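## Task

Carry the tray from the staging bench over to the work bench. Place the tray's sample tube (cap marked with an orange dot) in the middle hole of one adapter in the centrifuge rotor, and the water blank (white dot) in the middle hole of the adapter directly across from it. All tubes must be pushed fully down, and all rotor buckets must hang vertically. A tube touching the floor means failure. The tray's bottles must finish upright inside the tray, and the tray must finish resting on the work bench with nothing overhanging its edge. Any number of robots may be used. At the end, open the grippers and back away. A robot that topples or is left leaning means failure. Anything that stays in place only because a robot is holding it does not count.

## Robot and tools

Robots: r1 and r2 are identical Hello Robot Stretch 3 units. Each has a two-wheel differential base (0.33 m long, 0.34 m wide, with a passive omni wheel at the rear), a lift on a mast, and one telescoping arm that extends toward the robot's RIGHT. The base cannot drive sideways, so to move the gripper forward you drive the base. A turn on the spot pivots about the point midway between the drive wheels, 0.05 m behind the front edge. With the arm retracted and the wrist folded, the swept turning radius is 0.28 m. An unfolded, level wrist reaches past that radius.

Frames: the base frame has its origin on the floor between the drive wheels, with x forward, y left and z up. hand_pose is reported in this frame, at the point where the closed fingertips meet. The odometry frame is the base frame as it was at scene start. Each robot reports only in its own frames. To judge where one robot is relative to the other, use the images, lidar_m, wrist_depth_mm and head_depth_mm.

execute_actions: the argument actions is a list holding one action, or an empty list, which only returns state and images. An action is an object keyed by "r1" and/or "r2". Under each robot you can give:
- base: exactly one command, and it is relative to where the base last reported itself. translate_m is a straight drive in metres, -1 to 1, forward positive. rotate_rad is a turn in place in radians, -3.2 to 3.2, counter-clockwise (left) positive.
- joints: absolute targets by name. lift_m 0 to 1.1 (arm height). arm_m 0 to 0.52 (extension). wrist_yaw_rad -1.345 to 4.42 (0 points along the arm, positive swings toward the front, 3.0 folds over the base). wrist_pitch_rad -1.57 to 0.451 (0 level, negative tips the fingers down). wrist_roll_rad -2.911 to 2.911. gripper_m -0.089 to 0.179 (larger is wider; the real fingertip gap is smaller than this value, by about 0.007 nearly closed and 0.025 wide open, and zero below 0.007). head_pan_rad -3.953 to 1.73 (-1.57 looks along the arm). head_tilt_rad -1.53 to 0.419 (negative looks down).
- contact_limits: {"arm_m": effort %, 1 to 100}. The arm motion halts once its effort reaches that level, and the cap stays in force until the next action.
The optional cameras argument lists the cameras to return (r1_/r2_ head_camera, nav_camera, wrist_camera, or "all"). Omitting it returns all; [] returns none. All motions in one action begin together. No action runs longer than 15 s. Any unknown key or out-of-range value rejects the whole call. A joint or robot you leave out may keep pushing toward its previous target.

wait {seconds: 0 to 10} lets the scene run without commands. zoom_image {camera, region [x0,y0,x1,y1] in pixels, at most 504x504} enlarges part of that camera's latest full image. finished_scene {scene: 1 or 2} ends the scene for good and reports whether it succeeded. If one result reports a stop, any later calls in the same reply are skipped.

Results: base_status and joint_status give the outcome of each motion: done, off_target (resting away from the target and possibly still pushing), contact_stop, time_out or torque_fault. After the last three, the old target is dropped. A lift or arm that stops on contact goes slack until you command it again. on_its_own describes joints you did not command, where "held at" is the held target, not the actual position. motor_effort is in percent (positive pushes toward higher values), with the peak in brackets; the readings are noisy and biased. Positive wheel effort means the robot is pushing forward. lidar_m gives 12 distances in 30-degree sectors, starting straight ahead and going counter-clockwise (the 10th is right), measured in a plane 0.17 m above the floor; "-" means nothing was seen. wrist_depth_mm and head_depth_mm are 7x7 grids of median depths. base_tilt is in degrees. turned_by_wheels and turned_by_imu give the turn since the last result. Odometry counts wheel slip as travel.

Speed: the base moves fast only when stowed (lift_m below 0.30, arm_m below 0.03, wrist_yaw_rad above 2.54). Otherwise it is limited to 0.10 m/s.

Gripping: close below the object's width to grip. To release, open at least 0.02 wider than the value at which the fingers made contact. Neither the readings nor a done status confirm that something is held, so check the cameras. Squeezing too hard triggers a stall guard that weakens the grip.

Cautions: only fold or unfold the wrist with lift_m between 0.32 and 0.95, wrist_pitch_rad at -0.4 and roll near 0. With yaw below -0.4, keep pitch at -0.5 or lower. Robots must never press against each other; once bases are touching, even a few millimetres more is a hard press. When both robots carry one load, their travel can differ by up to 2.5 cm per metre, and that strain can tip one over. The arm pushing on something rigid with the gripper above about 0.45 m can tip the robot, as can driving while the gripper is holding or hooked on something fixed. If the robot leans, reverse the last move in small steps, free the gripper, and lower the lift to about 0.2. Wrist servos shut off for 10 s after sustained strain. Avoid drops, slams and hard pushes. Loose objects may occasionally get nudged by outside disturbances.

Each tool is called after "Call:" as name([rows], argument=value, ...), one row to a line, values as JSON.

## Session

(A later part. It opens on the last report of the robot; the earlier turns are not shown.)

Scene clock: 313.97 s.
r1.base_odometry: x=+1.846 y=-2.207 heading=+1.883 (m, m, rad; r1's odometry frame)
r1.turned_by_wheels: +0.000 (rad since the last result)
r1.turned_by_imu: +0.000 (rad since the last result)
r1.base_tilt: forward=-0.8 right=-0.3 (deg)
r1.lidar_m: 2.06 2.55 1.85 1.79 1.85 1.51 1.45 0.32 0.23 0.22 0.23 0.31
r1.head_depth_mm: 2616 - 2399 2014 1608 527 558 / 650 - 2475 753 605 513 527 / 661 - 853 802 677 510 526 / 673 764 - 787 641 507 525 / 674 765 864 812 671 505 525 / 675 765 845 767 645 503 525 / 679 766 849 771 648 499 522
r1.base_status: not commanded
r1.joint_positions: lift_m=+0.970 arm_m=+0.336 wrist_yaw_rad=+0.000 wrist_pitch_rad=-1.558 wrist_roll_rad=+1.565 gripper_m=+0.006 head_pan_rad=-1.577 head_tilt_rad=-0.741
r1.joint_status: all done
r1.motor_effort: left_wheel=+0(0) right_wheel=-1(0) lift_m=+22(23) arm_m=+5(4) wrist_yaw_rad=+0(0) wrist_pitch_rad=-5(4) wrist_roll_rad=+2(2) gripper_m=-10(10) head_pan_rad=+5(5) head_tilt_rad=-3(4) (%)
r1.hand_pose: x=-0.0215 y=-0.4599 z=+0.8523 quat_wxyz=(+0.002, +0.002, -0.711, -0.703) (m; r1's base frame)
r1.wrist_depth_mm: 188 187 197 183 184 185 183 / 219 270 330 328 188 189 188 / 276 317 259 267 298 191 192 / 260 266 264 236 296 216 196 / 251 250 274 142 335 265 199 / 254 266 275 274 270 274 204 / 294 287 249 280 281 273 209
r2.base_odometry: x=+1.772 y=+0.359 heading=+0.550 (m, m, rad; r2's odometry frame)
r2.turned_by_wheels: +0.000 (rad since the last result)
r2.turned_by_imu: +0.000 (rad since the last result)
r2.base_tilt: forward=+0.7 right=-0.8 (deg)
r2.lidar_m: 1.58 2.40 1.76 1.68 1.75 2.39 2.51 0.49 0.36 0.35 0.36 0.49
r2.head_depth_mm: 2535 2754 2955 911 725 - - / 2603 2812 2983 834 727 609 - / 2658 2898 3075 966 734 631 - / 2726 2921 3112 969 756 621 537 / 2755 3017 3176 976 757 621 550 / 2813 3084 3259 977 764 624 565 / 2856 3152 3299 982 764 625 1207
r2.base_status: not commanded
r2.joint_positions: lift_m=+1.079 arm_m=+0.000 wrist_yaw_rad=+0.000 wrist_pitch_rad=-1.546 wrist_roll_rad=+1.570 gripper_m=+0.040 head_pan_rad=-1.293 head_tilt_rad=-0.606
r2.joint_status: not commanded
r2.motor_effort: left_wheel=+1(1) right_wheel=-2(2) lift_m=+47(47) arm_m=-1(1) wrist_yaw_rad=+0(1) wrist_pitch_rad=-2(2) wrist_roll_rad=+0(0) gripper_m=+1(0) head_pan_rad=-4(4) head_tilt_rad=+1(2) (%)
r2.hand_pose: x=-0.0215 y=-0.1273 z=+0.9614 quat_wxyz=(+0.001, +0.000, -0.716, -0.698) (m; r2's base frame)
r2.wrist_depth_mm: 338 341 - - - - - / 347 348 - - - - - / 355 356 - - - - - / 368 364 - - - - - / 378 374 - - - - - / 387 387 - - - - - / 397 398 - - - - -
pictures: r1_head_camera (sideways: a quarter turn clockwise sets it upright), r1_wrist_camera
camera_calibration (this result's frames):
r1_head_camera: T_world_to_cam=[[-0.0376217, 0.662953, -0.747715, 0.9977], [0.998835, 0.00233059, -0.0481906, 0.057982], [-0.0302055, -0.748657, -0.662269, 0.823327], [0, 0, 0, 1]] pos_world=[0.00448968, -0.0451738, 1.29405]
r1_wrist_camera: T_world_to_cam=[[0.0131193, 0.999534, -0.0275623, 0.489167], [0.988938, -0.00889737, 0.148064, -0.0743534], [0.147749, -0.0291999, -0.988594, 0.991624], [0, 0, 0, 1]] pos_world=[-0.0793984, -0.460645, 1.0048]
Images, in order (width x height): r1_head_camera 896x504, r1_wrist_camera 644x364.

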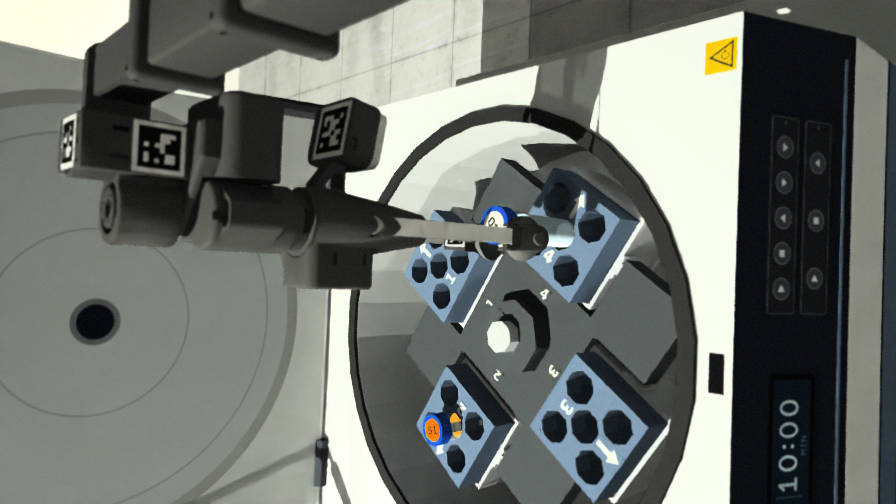

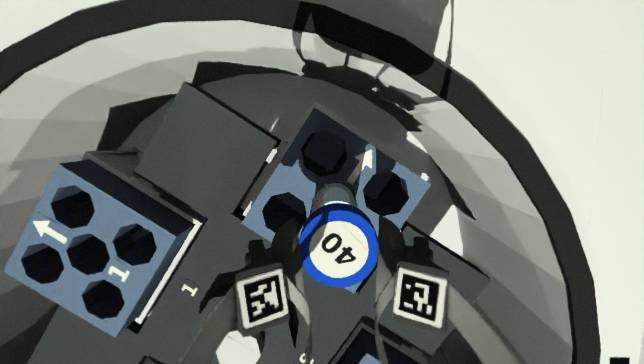

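Call:
execute_actions([
  {"r1":{"joints":{"lift_m":0.925}}},
], cameras=["r1_wrist_camera","r1_head_camera"])

Call:
execute_actions([
  {"r1":{"joints":{"gripper_m":0.04}}},
], cameras=[])

Call:
execute_actions([
  {"r1":{"joints":{"lift_m":0.975}}},
], cameras=["r1_wrist_camera","r1_head_camera"])

Scene clock: 319.27 s.
r1.base_odometry: x=+1.846 y=-2.207 heading=+1.883 (m, m, rad; r1's odometry frame)
r1.turned_by_wheels: +0.000 (rad since the last result)
r1.turned_by_imu: +0.000 (rad since the last result)
r1.base_tilt: forward=-0.7 right=-0.3 (deg)
r1.lidar_m: 2.06 2.55 1.86 1.79 1.85 1.51 1.45 0.32 0.23 0.22 0.23 0.31
r1.head_depth_mm: 2595 2920 - 1886 997 527 557 / 672 734 2273 737 604 512 527 / 673 722 - 806 677 510 526 / 675 751 863 776 641 507 526 / 674 764 863 811 670 504 525 / 676 765 850 768 645 501 525 / 675 766 849 773 648 500 524
r1.base_status: not commanded
r1.joint_positions: lift_m=+0.925 arm_m=+0.336 wrist_yaw_rad=+0.000 wrist_pitch_rad=-1.558 wrist_roll_rad=+1.565 gripper_m=+0.006 head_pan_rad=-1.577 head_tilt_rad=-0.741
r1.joint_status: all done
r1.motor_effort: left_wheel=-2(0) right_wheel=+0(0) lift_m=+22(20) arm_m=+5(5) wrist_yaw_rad=+0(0) wrist_pitch_rad=-4(4) wrist_roll_rad=+2(2) gripper_m=-11(10) head_pan_rad=+5(5) head_tilt_rad=-4(3) (%)
r1.hand_pose: x=-0.0215 y=-0.4599 z=+0.8073 quat_wxyz=(+0.002, +0.002, -0.711, -0.703) (m; r1's base frame)
r1.wrist_depth_mm: 167 185 196 166 140 142 141 / 216 249 321 322 185 143 144 / 271 214 216 213 300 160 147 / 221 222 218 190 218 217 151 / 201 221 224 143 222 266 154 / 207 229 228 199 211 243 172 / 212 235 216 231 231 246 185
r2.base_odometry: x=+1.772 y=+0.359 heading=+0.550 (m, m, rad; r2's odometry frame)
r2.turned_by_wheels: +0.000 (rad since the last result)
r2.turned_by_imu: +0.000 (rad since the last result)
r2.base_tilt: forward=+0.9 right=-0.9 (deg)
r2.lidar_m: 1.58 2.40 1.75 1.69 1.75 2.38 2.50 0.49 0.36 0.34 0.36 0.49
r2.head_depth_mm: 2537 2784 2978 908 723 - - / 2565 2840 3004 832 730 609 - / 2622 2870 3077 966 736 632 - / 2680 2946 3104 970 758 620 538 / 2736 3023 3182 973 758 622 552 / 2798 3086 3272 978 761 624 565 / 2851 3138 3292 979 764 624 1204
r2.base_status: not commanded
r2.joint_positions: lift_m=+1.079 arm_m=+0.000 wrist_yaw_rad=+0.000 wrist_pitch_rad=-1.546 wrist_roll_rad=+1.570 gripper_m=+0.040 head_pan_rad=-1.293 head_tilt_rad=-0.606
r2.joint_status: not commanded
r2.motor_effort: left_wheel=+1(1) right_wheel=-2(2) lift_m=+46(47) arm_m=-1(2) wrist_yaw_rad=-1(0) wrist_pitch_rad=-2(2) wrist_roll_rad=+0(0) gripper_m=+0(0) head_pan_rad=-4(4) head_tilt_rad=+1(2) (%)
r2.hand_pose: x=-0.0215 y=-0.1273 z=+0.9614 quat_wxyz=(+0.001, +0.000, -0.716, -0.698) (m; r2's base frame)
r2.wrist_depth_mm: 341 340 - - - - - / 345 349 - - - - - / 355 358 - - - - - / 363 366 - - - - - / 377 379 - - - - - / 385 388 - - - - - / 398 397 - - - - -
pictures: r1_head_camera (sideways: a quarter turn clockwise sets it upright), r1_wrist_camera
camera_calibration (this result's frames):
r1_head_camera: T_world_to_cam=[[-0.0376218, 0.662953, -0.747715, 0.9977], [0.998835, 0.00233083, -0.0481906, 0.057982], [-0.0302053, -0.748657, -0.662269, 0.823328], [0, 0, 0, 1]] pos_world=[0.00448969, -0.0451738, 1.29405]
r1_wrist_camera: T_world_to_cam=[[0.0131193, 0.999534, -0.0275623, 0.487927], [0.988938, -0.00889739, 0.148064, -0.0676905], [0.147749, -0.0291999, -0.988594, 0.947136], [0, 0, 0, 1]] pos_world=[-0.0793984, -0.460646, 0.959804]
Images, in order (width x height): r1_head_camera 896x504, r1_wrist_camera 644x364.

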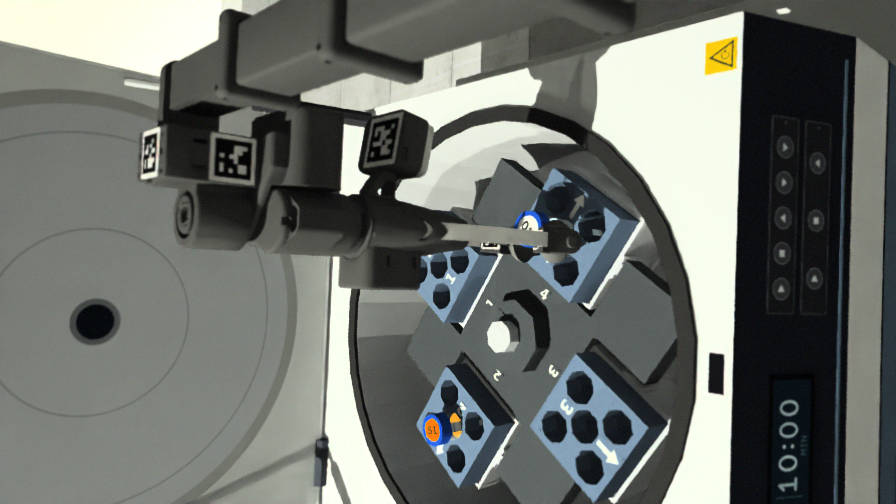

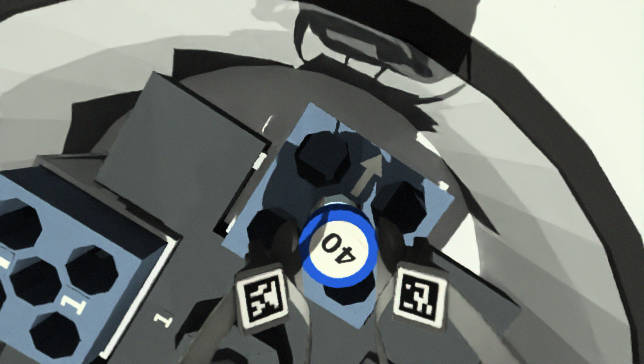

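Scene clock: 320.10 s.
r1.base_odometry: x=+1.846 y=-2.207 heading=+1.883 (m, m, rad; r1's odometry frame)
r1.turned_by_wheels: +0.000 (rad since the last result)
r1.turned_by_imu: +0.000 (rad since the last result)
r1.base_tilt: forward=-0.7 right=-0.4 (deg)
r1.lidar_m: 2.05 2.55 1.86 1.79 1.85 1.50 1.45 0.32 0.23 0.22 0.23 0.31
r1.head_depth_mm: 2605 2922 - 1884 998 527 558 / 673 734 2289 737 604 513 526 / 673 721 - 804 679 509 527 / 673 751 864 776 642 508 526 / 674 764 865 811 670 504 526 / 675 765 848 768 644 502 524 / 676 768 848 772 649 499 524
r1.base_status: not commanded
r1.joint_positions: lift_m=+0.925 arm_m=+0.336 wrist_yaw_rad=+0.000 wrist_pitch_rad=-1.558 wrist_roll_rad=+1.565 gripper_m=+0.040 head_pan_rad=-1.577 head_tilt_rad=-0.741
r1.joint_status: all done
r1.motor_effort: left_wheel=-1(1) right_wheel=+0(1) lift_m=+22(22) arm_m=+4(5) wrist_yaw_rad=+0(1) wrist_pitch_rad=-5(4) wrist_roll_rad=+2(2) gripper_m=+0(74) head_pan_rad=+5(5) head_tilt_rad=-3(4) (%)
r1.hand_pose: x=-0.0215 y=-0.4599 z=+0.8073 quat_wxyz=(+0.002, +0.002, -0.711, -0.703) (m; r1's base frame)
r1.wrist_depth_mm: 167 187 197 165 140 142 142 / 219 250 324 315 187 142 144 / 273 217 215 213 301 161 147 / 218 221 219 192 218 216 150 / 198 222 224 145 213 266 153 / 207 228 229 199 - 244 173 / 212 238 213 232 232 239 187
r2.base_odometry: x=+1.772 y=+0.359 heading=+0.550 (m, m, rad; r2's odometry frame)
r2.turned_by_wheels: +0.000 (rad since the last result)
r2.turned_by_imu: +0.000 (rad since the last result)
r2.base_tilt: forward=+0.8 right=-0.9 (deg)
r2.lidar_m: 1.59 2.40 1.75 1.69 1.75 2.38 2.50 0.49 0.36 0.34 0.36 0.49
r2.head_depth_mm: 2553 2761 2937 907 725 - - / 2577 2821 2992 836 729 609 - / 2631 2851 3040 968 732 631 - / 2681 2960 3096 967 755 620 539 / 2738 3019 3211 976 758 622 552 / 2821 3081 3258 978 759 625 566 / 2840 3146 3291 978 762 624 1211
r2.base_status: not commanded
r2.joint_positions: lift_m=+1.079 arm_m=+0.000 wrist_yaw_rad=+0.000 wrist_pitch_rad=-1.546 wrist_roll_rad=+1.570 gripper_m=+0.040 head_pan_rad=-1.293 head_tilt_rad=-0.606
r2.joint_status: not commanded
r2.motor_effort: left_wheel=+2(1) right_wheel=-2(2) lift_m=+47(47) arm_m=-1(1) wrist_yaw_rad=+1(1) wrist_pitch_rad=-2(2) wrist_roll_rad=+0(0) gripper_m=-1(1) head_pan_rad=-4(4) head_tilt_rad=+2(2) (%)
r2.hand_pose: x=-0.0215 y=-0.1273 z=+0.9614 quat_wxyz=(+0.001, +0.000, -0.716, -0.698) (m; r2's base frame)
r2.wrist_depth_mm: 339 342 - - - - - / 346 351 - - - - - / 358 355 - - - - - / 366 367 - - - - - / 379 379 - - - - - / 385 390 - - - - - / 398 397 - - - - -
pictures: none
No camera images: the call's "cameras" was empty. Leave "cameras" out to get every camera's image.

Scene clock: 321.40 s.
r1.base_odometry: x=+1.846 y=-2.207 heading=+1.883 (m, m, rad; r1's odometry frame)
r1.turned_by_wheels: +0.000 (rad since the last result)
r1.turned_by_imu: +0.000 (rad since the last result)
r1.base_tilt: forward=-0.7 right=-0.2 (deg)
r1.lidar_m: 2.06 2.55 1.85 1.78 1.86 1.50 1.45 0.32 0.23 0.22 0.23 0.31
r1.head_depth_mm: 2608 - 2410 2012 1594 526 558 / 650 - 2388 752 605 512 526 / 662 - 845 802 677 510 527 / 673 762 - 791 642 507 526 / 674 763 862 810 670 505 525 / 674 766 847 769 644 502 524 / 674 765 849 772 648 500 523
r1.base_status: not commanded
r1.joint_positions: lift_m=+0.975 arm_m=+0.336 wrist_yaw_rad=+0.000 wrist_pitch_rad=-1.558 wrist_roll_rad=+1.565 gripper_m=+0.040 head_pan_rad=-1.577 head_tilt_rad=-0.741
r1.joint_status: all done
r1.motor_effort: left_wheel=+0(0) right_wheel=+0(0) lift_m=+26(27) arm_m=+5(5) wrist_yaw_rad=+1(0) wrist_pitch_rad=-3(4) wrist_roll_rad=+2(2) gripper_m=+0(1) head_pan_rad=+5(5) head_tilt_rad=-3(3) (%)
r1.hand_pose: x=-0.0215 y=-0.4599 z=+0.8570 quat_wxyz=(+0.002, +0.002, -0.711, -0.703) (m; r1's base frame)
r1.wrist_depth_mm: 192 190 195 189 188 189 188 / 218 273 329 325 190 193 191 / 271 321 263 322 317 196 196 / 277 268 269 240 317 214 199 / 254 258 277 145 285 269 204 / 259 265 282 281 - 275 209 / 297 292 256 286 285 271 217
r2.base_odometry: x=+1.772 y=+0.359 heading=+0.550 (m, m, rad; r2's odometry frame)
r2.turned_by_wheels: +0.000 (rad since the last result)
r2.turned_by_imu: +0.000 (rad since the last result)
r2.base_tilt: forward=+0.6 right=-0.8 (deg)
r2.lidar_m: 1.58 2.41 1.75 1.68 1.75 2.38 2.50 0.49 0.36 0.34 0.36 0.49
r2.head_depth_mm: 2516 2772 2989 908 727 - - / 2595 2857 2997 833 729 609 - / 2613 2914 3086 969 734 629 - / 2685 2963 3108 970 755 621 538 / 2720 2982 3210 973 759 622 551 / 2765 3104 3264 980 762 624 566 / 2892 3130 3299 980 762 624 1201
r2.base_status: not commanded
r2.joint_positions: lift_m=+1.079 arm_m=+0.000 wrist_yaw_rad=+0.000 wrist_pitch_rad=-1.546 wrist_roll_rad=+1.570 gripper_m=+0.040 head_pan_rad=-1.293 head_tilt_rad=-0.606
r2.joint_status: not commanded
r2.motor_effort: left_wheel=+1(1) right_wheel=-2(2) lift_m=+47(47) arm_m=-2(1) wrist_yaw_rad=+1(0) wrist_pitch_rad=-2(2) wrist_roll_rad=+0(0) gripper_m=+0(0) head_pan_rad=-4(4) head_tilt_rad=+2(1) (%)
r2.hand_pose: x=-0.0215 y=-0.1273 z=+0.9614 quat_wxyz=(+0.001, +0.000, -0.716, -0.698) (m; r2's base frame)
r2.wrist_depth_mm: 339 342 - - - - - / 347 352 - - - - - / 358 360 - - - - - / 367 368 - - - - - / 377 379 - - - - - / 388 385 - - - - - / 398 394 - - - - -
pictures: r1_head_camera (sideways: a quarter turn clockwise sets it upright), r1_wrist_camera
camera_calibration (this result's frames):
r1_head_camera: T_world_to_cam=[[-0.0376216, 0.662953, -0.747715, 0.9977], [0.998835, 0.00233047, -0.0481906, 0.057982], [-0.0302056, -0.748657, -0.662269, 0.823328], [0, 0, 0, 1]] pos_world=[0.00448968, -0.0451738, 1.29405]
r1_wrist_camera: T_world_to_cam=[[0.0131192, 0.999534, -0.0275623, 0.489299], [0.988938, -0.00889722, 0.148064, -0.0750533], [0.147749, -0.0291998, -0.988594, 0.996297], [0, 0, 0, 1]] pos_world=[-0.0793984, -0.460647, 1.00953]
Images, in order (width x height): r1_head_camera 896x504, r1_wrist_camera 644x364.

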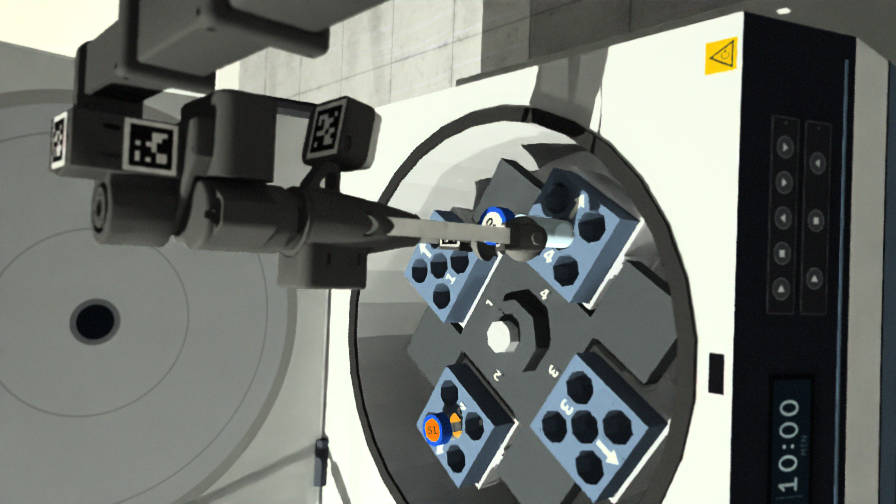

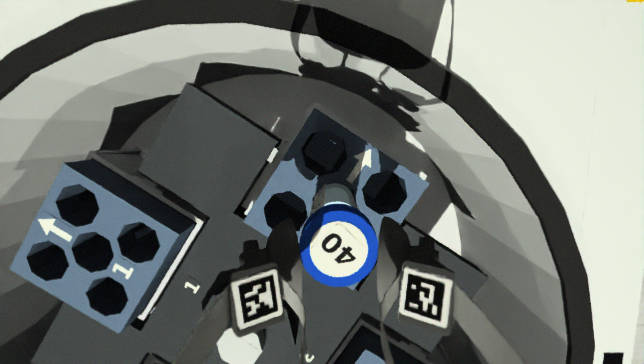

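Didn't release; go back down and open wider.

Call:
execute_actions([
  {"r1":{"joints":{"lift_m":0.915}}},
], cameras=[])

Call:
execute_actions([
  {"r1":{"joints":{"gripper_m":0.058}}},
], cameras=["r1_wrist_camera"])

Call:
execute_actions([
  {"r1":{"joints":{"lift_m":0.98}}},
], cameras=["r1_wrist_camera","r1_head_camera"])

Scene clock: 323.90 s.
r1.base_odometry: x=+1.846 y=-2.207 heading=+1.883 (m, m, rad; r1's odometry frame)
r1.turned_by_wheels: +0.000 (rad since the last result)
r1.turned_by_imu: +0.000 (rad since the last result)
r1.base_tilt: forward=-0.7 right=-0.2 (deg)
r1.lidar_m: 2.06 2.55 1.85 1.79 1.85 1.51 1.45 0.32 0.23 0.22 0.23 0.31
r1.head_depth_mm: 2611 2958 - - 960 527 558 / 672 733 844 736 605 513 527 / 673 729 - 813 676 510 526 / 673 750 864 764 643 507 525 / 674 764 864 813 672 505 525 / 674 763 846 770 644 502 524 / 677 766 849 774 648 501 525
r1.base_status: not commanded
r1.joint_positions: lift_m=+0.915 arm_m=+0.336 wrist_yaw_rad=+0.000 wrist_pitch_rad=-1.558 wrist_roll_rad=+1.565 gripper_m=+0.040 head_pan_rad=-1.577 head_tilt_rad=-0.741
r1.joint_status: all done
r1.motor_effort: left_wheel=+0(1) right_wheel=+0(1) lift_m=+21(25) arm_m=+4(5) wrist_yaw_rad=+1(0) wrist_pitch_rad=-4(4) wrist_roll_rad=+3(2) gripper_m=-1(0) head_pan_rad=+5(5) head_tilt_rad=-3(3) (%)
r1.hand_pose: x=-0.0215 y=-0.4599 z=+0.7973 quat_wxyz=(+0.002, +0.002, -0.711, -0.703) (m; r1's base frame)
r1.wrist_depth_mm: 167 186 197 167 130 133 132 / 219 244 315 313 187 133 135 / 274 205 206 203 299 161 136 / 214 209 206 181 181 216 138 / 188 213 212 145 200 263 153 / 197 218 218 189 - 243 173 / 199 226 206 223 219 241 185
r2.base_odometry: x=+1.772 y=+0.359 heading=+0.550 (m, m, rad; r2's odometry frame)
r2.turned_by_wheels: +0.000 (rad since the last result)
r2.turned_by_imu: +0.000 (rad since the last result)
r2.base_tilt: forward=+0.7 right=-0.8 (deg)
r2.lidar_m: 1.58 2.40 1.75 1.69 1.75 2.38 2.50 0.49 0.36 0.34 0.36 0.49
r2.head_depth_mm: 2539 2750 2977 911 725 - - / 2591 2849 2990 833 728 607 - / 2636 2879 3075 966 732 630 - / 2685 2920 3064 966 755 621 538 / 2739 2994 3227 973 761 622 552 / 2800 3106 3235 979 763 624 566 / 2864 3136 3318 983 762 626 1201
r2.base_status: not commanded
r2.joint_positions: lift_m=+1.079 arm_m=+0.000 wrist_yaw_rad=+0.000 wrist_pitch_rad=-1.546 wrist_roll_rad=+1.570 gripper_m=+0.040 head_pan_rad=-1.293 head_tilt_rad=-0.606
r2.joint_status: not commanded
r2.motor_effort: left_wheel=+1(1) right_wheel=-2(2) lift_m=+47(47) arm_m=-2(1) wrist_yaw_rad=+1(1) wrist_pitch_rad=-2(2) wrist_roll_rad=+0(0) gripper_m=+0(1) head_pan_rad=-4(3) head_tilt_rad=+2(2) (%)
r2.hand_pose: x=-0.0215 y=-0.1273 z=+0.9614 quat_wxyz=(+0.001, +0.000, -0.716, -0.698) (m; r2's base frame)
r2.wrist_depth_mm: 341 341 - - - - - / 348 349 - - - - - / 357 358 - - - - - / 366 368 - - - - - / 375 376 - - - - - / 386 387 - - - - - / 399 394 - - - - -
pictures: none
No camera images: the call's "cameras" was empty. Leave "cameras" out to get every camera's image.

Scene clock: 324.57 s.
r1.base_odometry: x=+1.846 y=-2.207 heading=+1.883 (m, m, rad; r1's odometry frame)
r1.turned_by_wheels: +0.000 (rad since the last result)
r1.turned_by_imu: +0.000 (rad since the last result)
r1.base_tilt: forward=-0.7 right=-0.2 (deg)
r1.lidar_m: 2.05 2.55 1.86 1.79 1.85 1.51 1.45 0.32 0.23 0.22 0.23 0.31
r1.head_depth_mm: 2618 2939 - - 959 526 558 / 672 735 841 736 606 513 527 / 672 728 - 812 679 509 526 / 673 750 864 773 643 507 526 / 674 765 863 811 670 505 524 / 675 765 849 768 644 502 524 / 676 766 849 773 649 499 524
r1.base_status: not commanded
r1.joint_positions: lift_m=+0.915 arm_m=+0.336 wrist_yaw_rad=+0.000 wrist_pitch_rad=-1.558 wrist_roll_rad=+1.565 gripper_m=+0.058 head_pan_rad=-1.577 head_tilt_rad=-0.741
r1.joint_status: all done
r1.motor_effort: left_wheel=-1(1) right_wheel=+0(0) lift_m=+22(21) arm_m=+5(4) wrist_yaw_rad=+0(1) wrist_pitch_rad=-4(3) wrist_roll_rad=+2(3) gripper_m=+0(67) head_pan_rad=+5(5) head_tilt_rad=-3(4) (%)
r1.hand_pose: x=-0.0215 y=-0.4599 z=+0.7973 quat_wxyz=(+0.002, +0.002, -0.711, -0.703) (m; r1's base frame)
r1.wrist_depth_mm: 167 186 197 165 130 133 132 / 218 243 312 312 186 132 135 / 273 207 206 205 299 161 136 / 214 209 209 181 180 214 139 / 189 214 213 154 185 266 154 / 196 219 216 189 189 253 173 / 200 227 205 223 222 222 186
r2.base_odometry: x=+1.772 y=+0.359 heading=+0.550 (m, m, rad; r2's odometry frame)
r2.turned_by_wheels: +0.000 (rad since the last result)
r2.turned_by_imu: +0.000 (rad since the last result)
r2.base_tilt: forward=+0.7 right=-0.9 (deg)
r2.lidar_m: 1.58 2.40 1.75 1.69 1.74 2.38 2.51 0.49 0.36 0.35 0.36 0.49
r2.head_depth_mm: 2536 2789 2945 910 726 - - / 2609 2800 3001 831 730 607 - / 2615 2876 3046 965 733 631 - / 2686 2951 3109 969 756 623 537 / 2736 2992 3204 975 757 624 552 / 2834 3058 3274 975 763 626 565 / 2823 3132 3292 982 765 626 1213
r2.base_status: not commanded
r2.joint_positions: lift_m=+1.079 arm_m=+0.000 wrist_yaw_rad=+0.000 wrist_pitch_rad=-1.546 wrist_roll_rad=+1.570 gripper_m=+0.040 head_pan_rad=-1.293 head_tilt_rad=-0.606
r2.joint_status: not commanded
r2.motor_effort: left_wheel=+1(1) right_wheel=-2(2) lift_m=+47(46) arm_m=-1(2) wrist_yaw_rad=+0(0) wrist_pitch_rad=-2(2) wrist_roll_rad=+0(0) gripper_m=+1(2) head_pan_rad=-4(4) head_tilt_rad=+2(2) (%)
r2.hand_pose: x=-0.0215 y=-0.1273 z=+0.9614 quat_wxyz=(+0.001, +0.000, -0.716, -0.698) (m; r2's base frame)
r2.wrist_depth_mm: 341 343 - - - - - / 349 349 - - - - - / 357 356 - - - - - / 366 368 - - - - - / 374 379 - - - - - / 389 389 - - - - - / 401 395 - - - - -
pictures: r1_wrist_camera
camera_calibration (this result's frames):
r1_wrist_camera: T_world_to_cam=[[0.0131191, 0.999534, -0.0275623, 0.487653], [0.988938, -0.00889715, 0.148064, -0.0662084], [0.147749, -0.0291998, -0.988594, 0.937242], [0, 0, 0, 1]] pos_world=[-0.0793984, -0.460647, 0.949795]
Images, in order (width x height): r1_wrist_camera 644x364.

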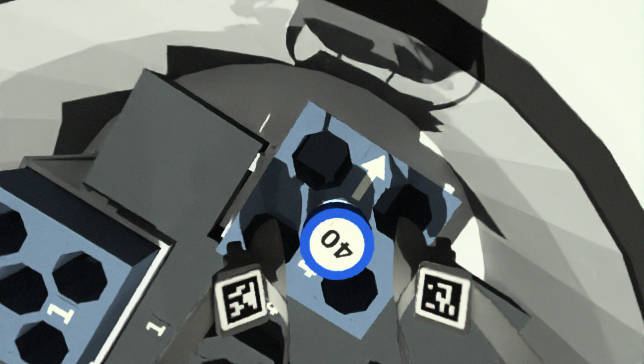

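Scene clock: 326.00 s.
r1.base_odometry: x=+1.846 y=-2.207 heading=+1.883 (m, m, rad; r1's odometry frame)
r1.turned_by_wheels: +0.000 (rad since the last result)
r1.turned_by_imu: +0.000 (rad since the last result)
r1.base_tilt: forward=-0.7 right=-0.3 (deg)
r1.lidar_m: 2.05 2.56 1.86 1.79 1.85 1.51 1.45 0.32 0.23 0.22 0.23 0.31
r1.head_depth_mm: 2622 - 2467 2019 1599 527 558 / 651 - 2385 752 605 513 527 / 652 - 844 803 677 510 527 / 668 763 - 786 640 507 526 / 674 766 865 812 671 505 526 / 675 766 845 769 645 502 524 / 676 767 848 772 648 500 523
r1.base_status: not commanded
r1.joint_positions: lift_m=+0.980 arm_m=+0.336 wrist_yaw_rad=+0.000 wrist_pitch_rad=-1.558 wrist_roll_rad=+1.565 gripper_m=+0.058 head_pan_rad=-1.577 head_tilt_rad=-0.741
r1.joint_status: all done
r1.motor_effort: left_wheel=+0(0) right_wheel=+0(0) lift_m=+26(26) arm_m=+5(5) wrist_yaw_rad=+0(0) wrist_pitch_rad=-4(4) wrist_roll_rad=+2(2) gripper_m=+1(0) head_pan_rad=+5(5) head_tilt_rad=-2(4) (%)
r1.hand_pose: x=-0.0215 y=-0.4599 z=+0.8620 quat_wxyz=(+0.002, +0.002, -0.711, -0.703) (m; r1's base frame)
r1.wrist_depth_mm: 198 196 195 194 194 192 192 / 218 273 331 328 198 196 197 / 273 331 270 327 316 199 203 / 281 275 274 245 327 215 206 / 259 262 282 252 278 266 209 / 266 272 288 283 282 274 213 / 301 297 274 291 290 271 220
r2.base_odometry: x=+1.772 y=+0.359 heading=+0.550 (m, m, rad; r2's odometry frame)
r2.turned_by_wheels: +0.000 (rad since the last result)
r2.turned_by_imu: +0.000 (rad since the last result)
r2.base_tilt: forward=+0.7 right=-0.7 (deg)
r2.lidar_m: 1.59 2.40 1.75 1.69 1.74 2.38 2.51 0.49 0.36 0.34 0.36 0.49
r2.head_depth_mm: 2505 2778 2961 908 726 - - / 2606 2814 3010 834 731 609 - / 2666 2883 3053 966 735 631 - / 2668 2903 3143 976 757 622 538 / 2763 3024 3183 975 759 623 551 / 2787 3097 3328 974 761 624 566 / 2872 3174 3313 981 765 624 1204
r2.base_status: not commanded
r2.joint_positions: lift_m=+1.079 arm_m=+0.000 wrist_yaw_rad=+0.000 wrist_pitch_rad=-1.546 wrist_roll_rad=+1.570 gripper_m=+0.040 head_pan_rad=-1.293 head_tilt_rad=-0.606
r2.joint_status: not commanded
r2.motor_effort: left_wheel=+2(1) right_wheel=-2(2) lift_m=+47(47) arm_m=-1(2) wrist_yaw_rad=+0(0) wrist_pitch_rad=-2(2) wrist_roll_rad=+0(0) gripper_m=+1(1) head_pan_rad=-4(4) head_tilt_rad=+1(2) (%)
r2.hand_pose: x=-0.0215 y=-0.1273 z=+0.9614 quat_wxyz=(+0.001, +0.000, -0.716, -0.698) (m; r2's base frame)
r2.wrist_depth_mm: 340 342 - - - - - / 349 350 - - - - - / 356 359 - - - - - / 367 366 - - - - - / 378 375 - - - - - / 386 392 - - - - - / 399 394 - - - - -
pictures: r1_head_camera (sideways: a quarter turn clockwise sets it upright), r1_wrist_camera
camera_calibration (this result's frames):
r1_head_camera: T_world_to_cam=[[-0.0376217, 0.662953, -0.747715, 0.9977], [0.998835, 0.00233059, -0.0481906, 0.057982], [-0.0302055, -0.748657, -0.662269, 0.823327], [0, 0, 0, 1]] pos_world=[0.00448968, -0.0451738, 1.29405]
r1_wrist_camera: T_world_to_cam=[[0.0131188, 0.999534, -0.0275624, 0.489438], [0.988938, -0.0088968, 0.148064, -0.0757942], [0.147749, -0.0291999, -0.988594, 1.00125], [0, 0, 0, 1]] pos_world=[-0.0793984, -0.460648, 1.01454]
Images, in order (width x height): r1_head_camera 896x504, r1_wrist_camera 644x364.

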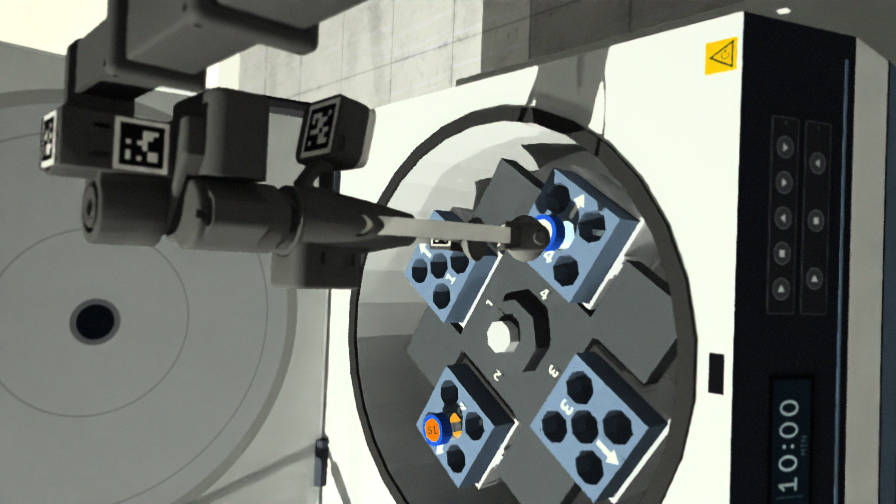

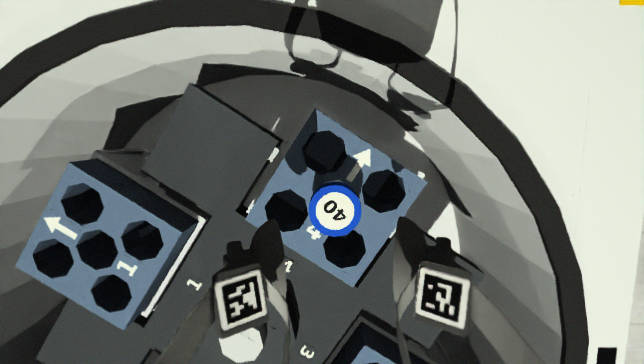

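Call:
execute_actions([
  {"r1":{"joints":{"gripper_m":-0.01}}},
], cameras=[])

Call:
execute_actions([
  {"r1":{"joints":{"lift_m":0.93}}},
], cameras=[])

Scene clock: 328.33 s.
r1.base_odometry: x=+1.846 y=-2.207 heading=+1.883 (m, m, rad; r1's odometry frame)
r1.turned_by_wheels: +0.000 (rad since the last result)
r1.turned_by_imu: +0.000 (rad since the last result)
r1.base_tilt: forward=-0.8 right=-0.3 (deg)
r1.lidar_m: 2.06 2.55 1.86 1.79 1.85 1.51 1.45 0.32 0.23 0.22 0.23 0.31
r1.head_depth_mm: 2606 - 2457 2017 1595 526 557 / 649 - 2354 751 605 512 527 / 652 - 843 804 677 511 526 / 668 764 - 799 641 507 525 / 673 764 863 811 670 504 524 / 675 764 847 768 644 502 524 / 676 767 849 773 649 500 524
r1.base_status: not commanded
r1.joint_positions: lift_m=+0.980 arm_m=+0.336 wrist_yaw_rad=+0.000 wrist_pitch_rad=-1.558 wrist_roll_rad=+1.565 gripper_m=-0.010 head_pan_rad=-1.577 head_tilt_rad=-0.741
r1.joint_status: all done
r1.motor_effort: left_wheel=+0(1) right_wheel=+0(0) lift_m=+26(26) arm_m=+5(4) wrist_yaw_rad=+0(0) wrist_pitch_rad=-4(4) wrist_roll_rad=+2(2) gripper_m=-5(79) head_pan_rad=+5(5) head_tilt_rad=-3(3) (%)
r1.hand_pose: x=-0.0215 y=-0.4599 z=+0.8620 quat_wxyz=(+0.002, +0.002, -0.711, -0.703) (m; r1's base frame)
r1.wrist_depth_mm: 198 196 196 194 194 193 192 / 217 274 330 327 197 196 197 / 274 332 268 323 316 201 201 / 283 277 275 244 331 216 206 / 259 260 281 251 280 267 208 / 266 269 284 - 281 281 214 / 301 299 275 291 292 292 222
r2.base_odometry: x=+1.772 y=+0.359 heading=+0.550 (m, m, rad; r2's odometry frame)
r2.turned_by_wheels: +0.000 (rad since the last result)
r2.turned_by_imu: +0.000 (rad since the last result)
r2.base_tilt: forward=+0.7 right=-0.9 (deg)
r2.lidar_m: 1.58 2.40 1.75 1.69 1.75 2.39 2.50 0.49 0.36 0.34 0.36 0.49
r2.head_depth_mm: 2539 2778 2948 910 723 - - / 2583 2814 2990 833 731 609 - / 2651 2893 3065 969 730 630 - / 2688 2949 3112 971 760 620 538 / 2753 2992 3171 974 759 621 552 / 2787 3059 3257 977 762 624 565 / 2858 3182 3265 979 764 626 1205
r2.base_status: not commanded
r2.joint_positions: lift_m=+1.079 arm_m=+0.000 wrist_yaw_rad=+0.000 wrist_pitch_rad=-1.546 wrist_roll_rad=+1.570 gripper_m=+0.040 head_pan_rad=-1.293 head_tilt_rad=-0.606
r2.joint_status: not commanded
r2.motor_effort: left_wheel=+1(1) right_wheel=-2(2) lift_m=+47(47) arm_m=-2(1) wrist_yaw_rad=-1(0) wrist_pitch_rad=-2(3) wrist_roll_rad=+0(0) gripper_m=+1(1) head_pan_rad=-4(4) head_tilt_rad=+2(2) (%)
r2.hand_pose: x=-0.0215 y=-0.1273 z=+0.9614 quat_wxyz=(+0.001, +0.000, -0.716, -0.698) (m; r2's base frame)
r2.wrist_depth_mm: 340 342 - - - - - / 345 349 - - - - - / 361 359 - - - - - / 364 367 - - - - - / 375 379 - - - - - / 387 388 - - - - - / 395 399 - - - - -
pictures: none
No camera images: the call's "cameras" was empty. Leave "cameras" out to get every camera's image.

Scene clock: 329.90 s.
r1.base_odometry: x=+1.846 y=-2.207 heading=+1.884 (m, m, rad; r1's odometry frame)
r1.turned_by_wheels: +0.000 (rad since the last result)
r1.turned_by_imu: +0.000 (rad since the last result)
r1.base_tilt: forward=-0.7 right=-0.3 (deg)
r1.lidar_m: 2.05 2.55 1.86 1.79 1.86 1.50 1.45 0.32 0.23 0.22 0.23 0.31
r1.head_depth_mm: 2617 2888 - 1951 1557 527 558 / 672 - 2362 739 603 513 527 / 671 - - 800 677 510 527 / 674 755 - 780 641 507 525 / 673 764 863 811 669 504 525 / 675 765 848 768 643 502 525 / 674 766 851 772 647 500 524
r1.base_status: not commanded
r1.joint_positions: lift_m=+0.939 arm_m=+0.336 wrist_yaw_rad=-0.001 wrist_pitch_rad=-1.556 wrist_roll_rad=+1.565 gripper_m=-0.010 head_pan_rad=-1.577 head_tilt_rad=-0.741
r1.joint_status: lift_m contact_stop (moved -0.041 of -0.050)
r1.on_its_own: lift_m is slack since a contact_stop, until your next command for it (your +0.930 is given up)
r1.motor_effort: left_wheel=+0(2) right_wheel=-2(7) lift_m=+23(26) arm_m=+3(5) wrist_yaw_rad=+1(1) wrist_pitch_rad=-5(6) wrist_roll_rad=+2(2) gripper_m=-6(5) head_pan_rad=+5(5) head_tilt_rad=-4(4) (%)
r1.hand_pose: x=-0.0215 y=-0.4606 z=+0.8209 quat_wxyz=(+0.002, +0.001, -0.712, -0.702) (m; r1's base frame)
r1.wrist_depth_mm: 168 186 198 167 153 155 154 / 218 255 334 321 193 158 157 / 273 232 229 226 306 162 161 / 225 236 232 204 240 219 162 / 215 230 238 178 239 268 167 / 221 237 243 - 241 243 174 / 230 252 229 248 247 257 188
r2.base_odometry: x=+1.772 y=+0.359 heading=+0.550 (m, m, rad; r2's odometry frame)
r2.turned_by_wheels: +0.000 (rad since the last result)
r2.turned_by_imu: +0.000 (rad since the last result)
r2.base_tilt: forward=+0.7 right=-0.9 (deg)
r2.lidar_m: 1.58 2.40 1.75 1.69 1.74 2.38 2.51 0.49 0.36 0.34 0.36 0.49
r2.head_depth_mm: 2538 2756 2933 909 725 - - / 2578 2833 3018 832 729 607 - / 2644 2905 3067 970 735 631 - / 2682 2936 3161 970 758 620 539 / 2744 3008 3181 976 761 622 551 / 2798 3096 3279 979 759 623 564 / 2871 3133 3269 980 763 626 1204
r2.base_status: not commanded
r2.joint_positions: lift_m=+1.079 arm_m=+0.000 wrist_yaw_rad=+0.000 wrist_pitch_rad=-1.546 wrist_roll_rad=+1.570 gripper_m=+0.040 head_pan_rad=-1.293 head_tilt_rad=-0.606
r2.joint_status: not commanded
r2.motor_effort: left_wheel=+1(1) right_wheel=-2(2) lift_m=+47(47) arm_m=-1(1) wrist_yaw_rad=+0(1) wrist_pitch_rad=-2(2) wrist_roll_rad=+0(0) gripper_m=+0(0) head_pan_rad=-4(4) head_tilt_rad=+2(1) (%)
r2.hand_pose: x=-0.0215 y=-0.1273 z=+0.9614 quat_wxyz=(+0.001, +0.000, -0.716, -0.698) (m; r2's base frame)
r2.wrist_depth_mm: 342 341 - - - - - / 346 348 - - - - - / 358 359 - - - - - / 369 366 - - - - - / 375 375 - - - - - / 386 388 - - - - - / 399 394 - - - - -
pictures: none
No camera images: the call's "cameras" was empty. Leave "cameras" out to get every camera's image.

Same height as the first. Clear.

Call:
execute_actions([
  {"r1":{"joints":{"lift_m":1.06}}},
], cameras=[])

Call:
execute_actions([
  {"r1":{"base":{"translate_m":-0.8},"joints":{"arm_m":0.0,"head_pan_rad":-1.1}},"r2":{"base":{"translate_m":-0.8}}},
], cameras=["r1_head_camera","r1_nav_camera"])

Scene clock: 333.40 s.
r1.base_odometry: x=+1.846 y=-2.207 heading=+1.884 (m, m, rad; r1's odometry frame)
r1.turned_by_wheels: +0.000 (rad since the last result)
r1.turned_by_imu: +0.000 (rad since the last result)
r1.base_tilt: forward=-0.7 right=-0.3 (deg)
r1.lidar_m: 2.05 2.55 1.86 1.79 1.86 1.51 1.45 0.32 0.23 0.22 0.23 0.31
r1.head_depth_mm: 2678 2952 2567 1998 1593 527 558 / - 733 879 746 605 513 527 / - 748 862 801 678 510 526 / 675 - 858 777 642 507 525 / 675 763 865 810 670 503 524 / 674 765 848 770 641 503 524 / 674 765 849 771 647 500 524
r1.base_status: not commanded
r1.joint_positions: lift_m=+1.060 arm_m=+0.336 wrist_yaw_rad=-0.001 wrist_pitch_rad=-1.558 wrist_roll_rad=+1.565 gripper_m=-0.010 head_pan_rad=-1.577 head_tilt_rad=-0.741
r1.joint_status: all done
r1.motor_effort: left_wheel=+0(0) right_wheel=-1(2) lift_m=+26(25) arm_m=+3(4) wrist_yaw_rad=+1(1) wrist_pitch_rad=-4(5) wrist_roll_rad=+2(2) gripper_m=-3(4) head_pan_rad=+5(5) head_tilt_rad=-3(4) (%)
r1.hand_pose: x=-0.0215 y=-0.4601 z=+0.9420 quat_wxyz=(+0.002, +0.001, -0.711, -0.703) (m; r1's base frame)
r1.wrist_depth_mm: 274 273 272 270 270 267 - / 281 280 356 327 273 272 - / 287 379 352 411 332 277 - / 322 337 353 324 412 283 - / 348 339 361 358 359 295 - / 357 379 372 - 427 301 - / 348 396 379 368 365 312 -
r2.base_odometry: x=+1.772 y=+0.359 heading=+0.550 (m, m, rad; r2's odometry frame)
r2.turned_by_wheels: +0.000 (rad since the last result)
r2.turned_by_imu: +0.000 (rad since the last result)
r2.base_tilt: forward=+0.8 right=-0.8 (deg)
r2.lidar_m: 1.58 2.40 1.75 1.69 1.74 2.38 2.50 0.49 0.36 0.34 0.36 0.49
r2.head_depth_mm: 2561 2774 2965 911 724 - - / 2602 2828 3018 833 733 610 - / 2636 2865 3054 968 734 631 - / 2679 2947 3124 973 758 622 537 / 2753 2969 3153 976 759 622 551 / 2794 3056 3295 977 761 624 565 / 2862 3120 3305 979 764 626 1209
r2.base_status: not commanded
r2.joint_positions: lift_m=+1.079 arm_m=+0.000 wrist_yaw_rad=+0.000 wrist_pitch_rad=-1.546 wrist_roll_rad=+1.570 gripper_m=+0.040 head_pan_rad=-1.293 head_tilt_rad=-0.606
r2.joint_status: not commanded
r2.motor_effort: left_wheel=+1(1) right_wheel=-2(2) lift_m=+47(47) arm_m=-1(1) wrist_yaw_rad=+0(0) wrist_pitch_rad=-2(2) wrist_roll_rad=+0(0) gripper_m=+0(1) head_pan_rad=-4(4) head_tilt_rad=+1(1) (%)
r2.hand_pose: x=-0.0215 y=-0.1273 z=+0.9614 quat_wxyz=(+0.001, +0.000, -0.716, -0.698) (m; r2's base frame)
r2.wrist_depth_mm: 341 341 - - - - - / 349 351 - - - - - / 357 358 - - - - - / 367 367 - - - - - / 377 379 - - - - - / 389 388 - - - - - / 397 394 - - - - -
pictures: none
No camera images: the call's "cameras" was empty. Leave "cameras" out to get every camera's image.

Scene clock: 342.37 s.
r1.base_odometry: x=+2.092 y=-2.968 heading=+1.884 (m, m, rad; r1's odometry frame)
r1.turned_by_wheels: +0.000 (rad since the last result)
r1.turned_by_imu: -0.004 (rad since the last result)
r1.base_tilt: forward=-0.8 right=-0.3 (deg)
r1.lidar_m: 0.85 2.55 1.85 1.78 0.93 0.67 0.64 0.67 0.91 2.41 0.70 0.54
r1.head_depth_mm: 2616 2871 2583 2007 1641 - - / 2743 3025 2552 1995 1640 1412 - / 2859 3126 2508 1982 1617 1374 1196 / 2980 3253 2503 1958 1612 1367 1191 / 3103 3254 2477 1183 1368 1362 1181 / 865 963 1033 1069 1065 1270 1181 / 900 1040 940 980 926 995 1130
r1.base_status: done
r1.joint_positions: lift_m=+1.060 arm_m=+0.000 wrist_yaw_rad=+0.000 wrist_pitch_rad=-1.559 wrist_roll_rad=+1.565 gripper_m=-0.010 head_pan_rad=-1.107 head_tilt_rad=-0.741
r1.joint_status: all done
r1.motor_effort: left_wheel=+0(4) right_wheel=+0(3) lift_m=+26(26) arm_m=-5(4) wrist_yaw_rad=+0(1) wrist_pitch_rad=-4(5) wrist_roll_rad=+3(2) gripper_m=-3(5) head_pan_rad=+5(44) head_tilt_rad=-3(4) (%)
r1.hand_pose: x=-0.0215 y=-0.1241 z=+0.9421 quat_wxyz=(+0.002, +0.002, -0.711, -0.703) (m; r1's base frame)
r1.wrist_depth_mm: - - - - - - - / - - - - - - - / - - - - - - - / - - - - - - - / - - - - - - - / - - - - - - - / - 971 955 - - - -
r2.base_odometry: x=+1.090 y=-0.059 heading=+0.551 (m, m, rad; r2's odometry frame)
r2.turned_by_wheels: +0.000 (rad since the last result)
r2.turned_by_imu: -0.001 (rad since the last result)
r2.base_tilt: forward=+0.5 right=-0.9 (deg)
r2.lidar_m: 1.33 2.40 1.75 1.68 1.74 2.37 1.72 1.95 3.17 0.34 0.36 0.49
r2.head_depth_mm: 2532 2785 2968 2366 1832 - - / 2571 2858 3048 2166 1778 1589 - / 2626 2869 3056 961 754 637 - / 2694 2946 3137 974 759 620 549 / 2732 2989 3186 968 762 622 563 / 2826 3037 3249 981 759 624 1201 / 2882 3141 3288 981 763 625 1205
r2.base_status: done
r2.joint_positions: lift_m=+1.079 arm_m=+0.000 wrist_yaw_rad=+0.000 wrist_pitch_rad=-1.546 wrist_roll_rad=+1.570 gripper_m=+0.040 head_pan_rad=-1.293 head_tilt_rad=-0.606
r2.joint_status: not commanded
r2.motor_effort: left_wheel=+1(3) right_wheel=-2(8) lift_m=+47(47) arm_m=-1(1) wrist_yaw_rad=+1(1) wrist_pitch_rad=-2(2) wrist_roll_rad=+0(0) gripper_m=-1(1) head_pan_rad=-4(4) head_tilt_rad=+1(2) (%)
r2.hand_pose: x=-0.0215 y=-0.1273 z=+0.9614 quat_wxyz=(+0.001, +0.000, -0.716, -0.698) (m; r2's base frame)
r2.wrist_depth_mm: - - - - - - - / - - - - - - - / - - - - - - - / - - - - - - - / 376 375 - - - - - / 387 386 - - - - - / 399 397 - - - - -
pictures: r1_head_camera (sideways: a quarter turn clockwise sets it upright), r1_nav_camera (sideways: a quarter turn counterclockwise sets it upright)
camera_calibration (this result's frames):
r1_head_camera: T_world_to_cam=[[-0.333836, 0.57403, -0.747692, 0.999477], [0.889443, 0.454499, -0.0481903, 0.0586489], [0.312162, -0.681117, -0.662295, 0.821273], [0, 0, 0, 1]] pos_world=[0.0251256, -0.0410033, 1.29405]
r1_nav_camera: T_world_to_cam=[[0.288367, -0.60647, 0.740972, -0.92579], [-0.886897, -0.460855, -0.0320429, 0.0991087], [0.360913, -0.647925, -0.670771, 0.831409], [0, 0, 0, 1]] pos_world=[0.0547998, 0.0229018, 1.24685]
Images, in order (width x height): r1_head_camera 896x504, r1_nav_camera 672x504.

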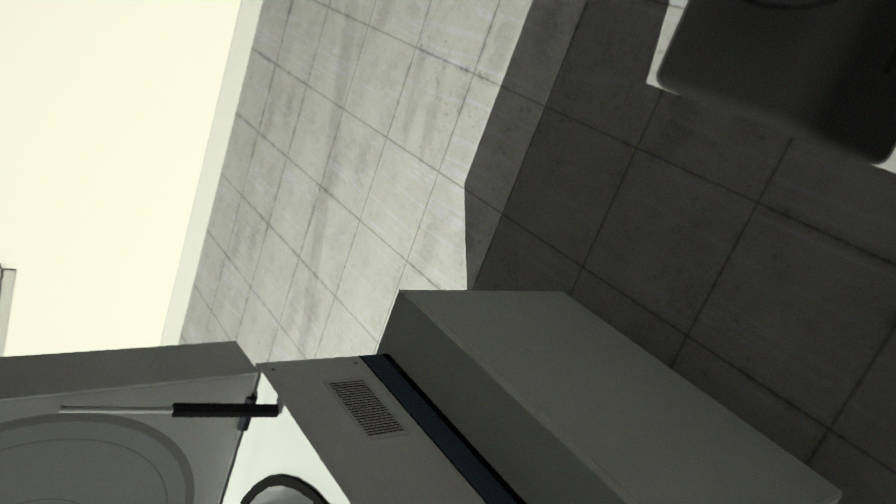

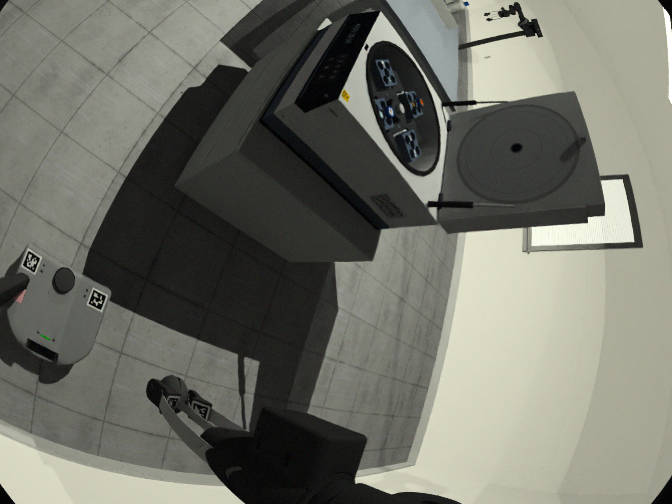

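Call:
finished_scene(scene=1)

The scene is finished: the task was done.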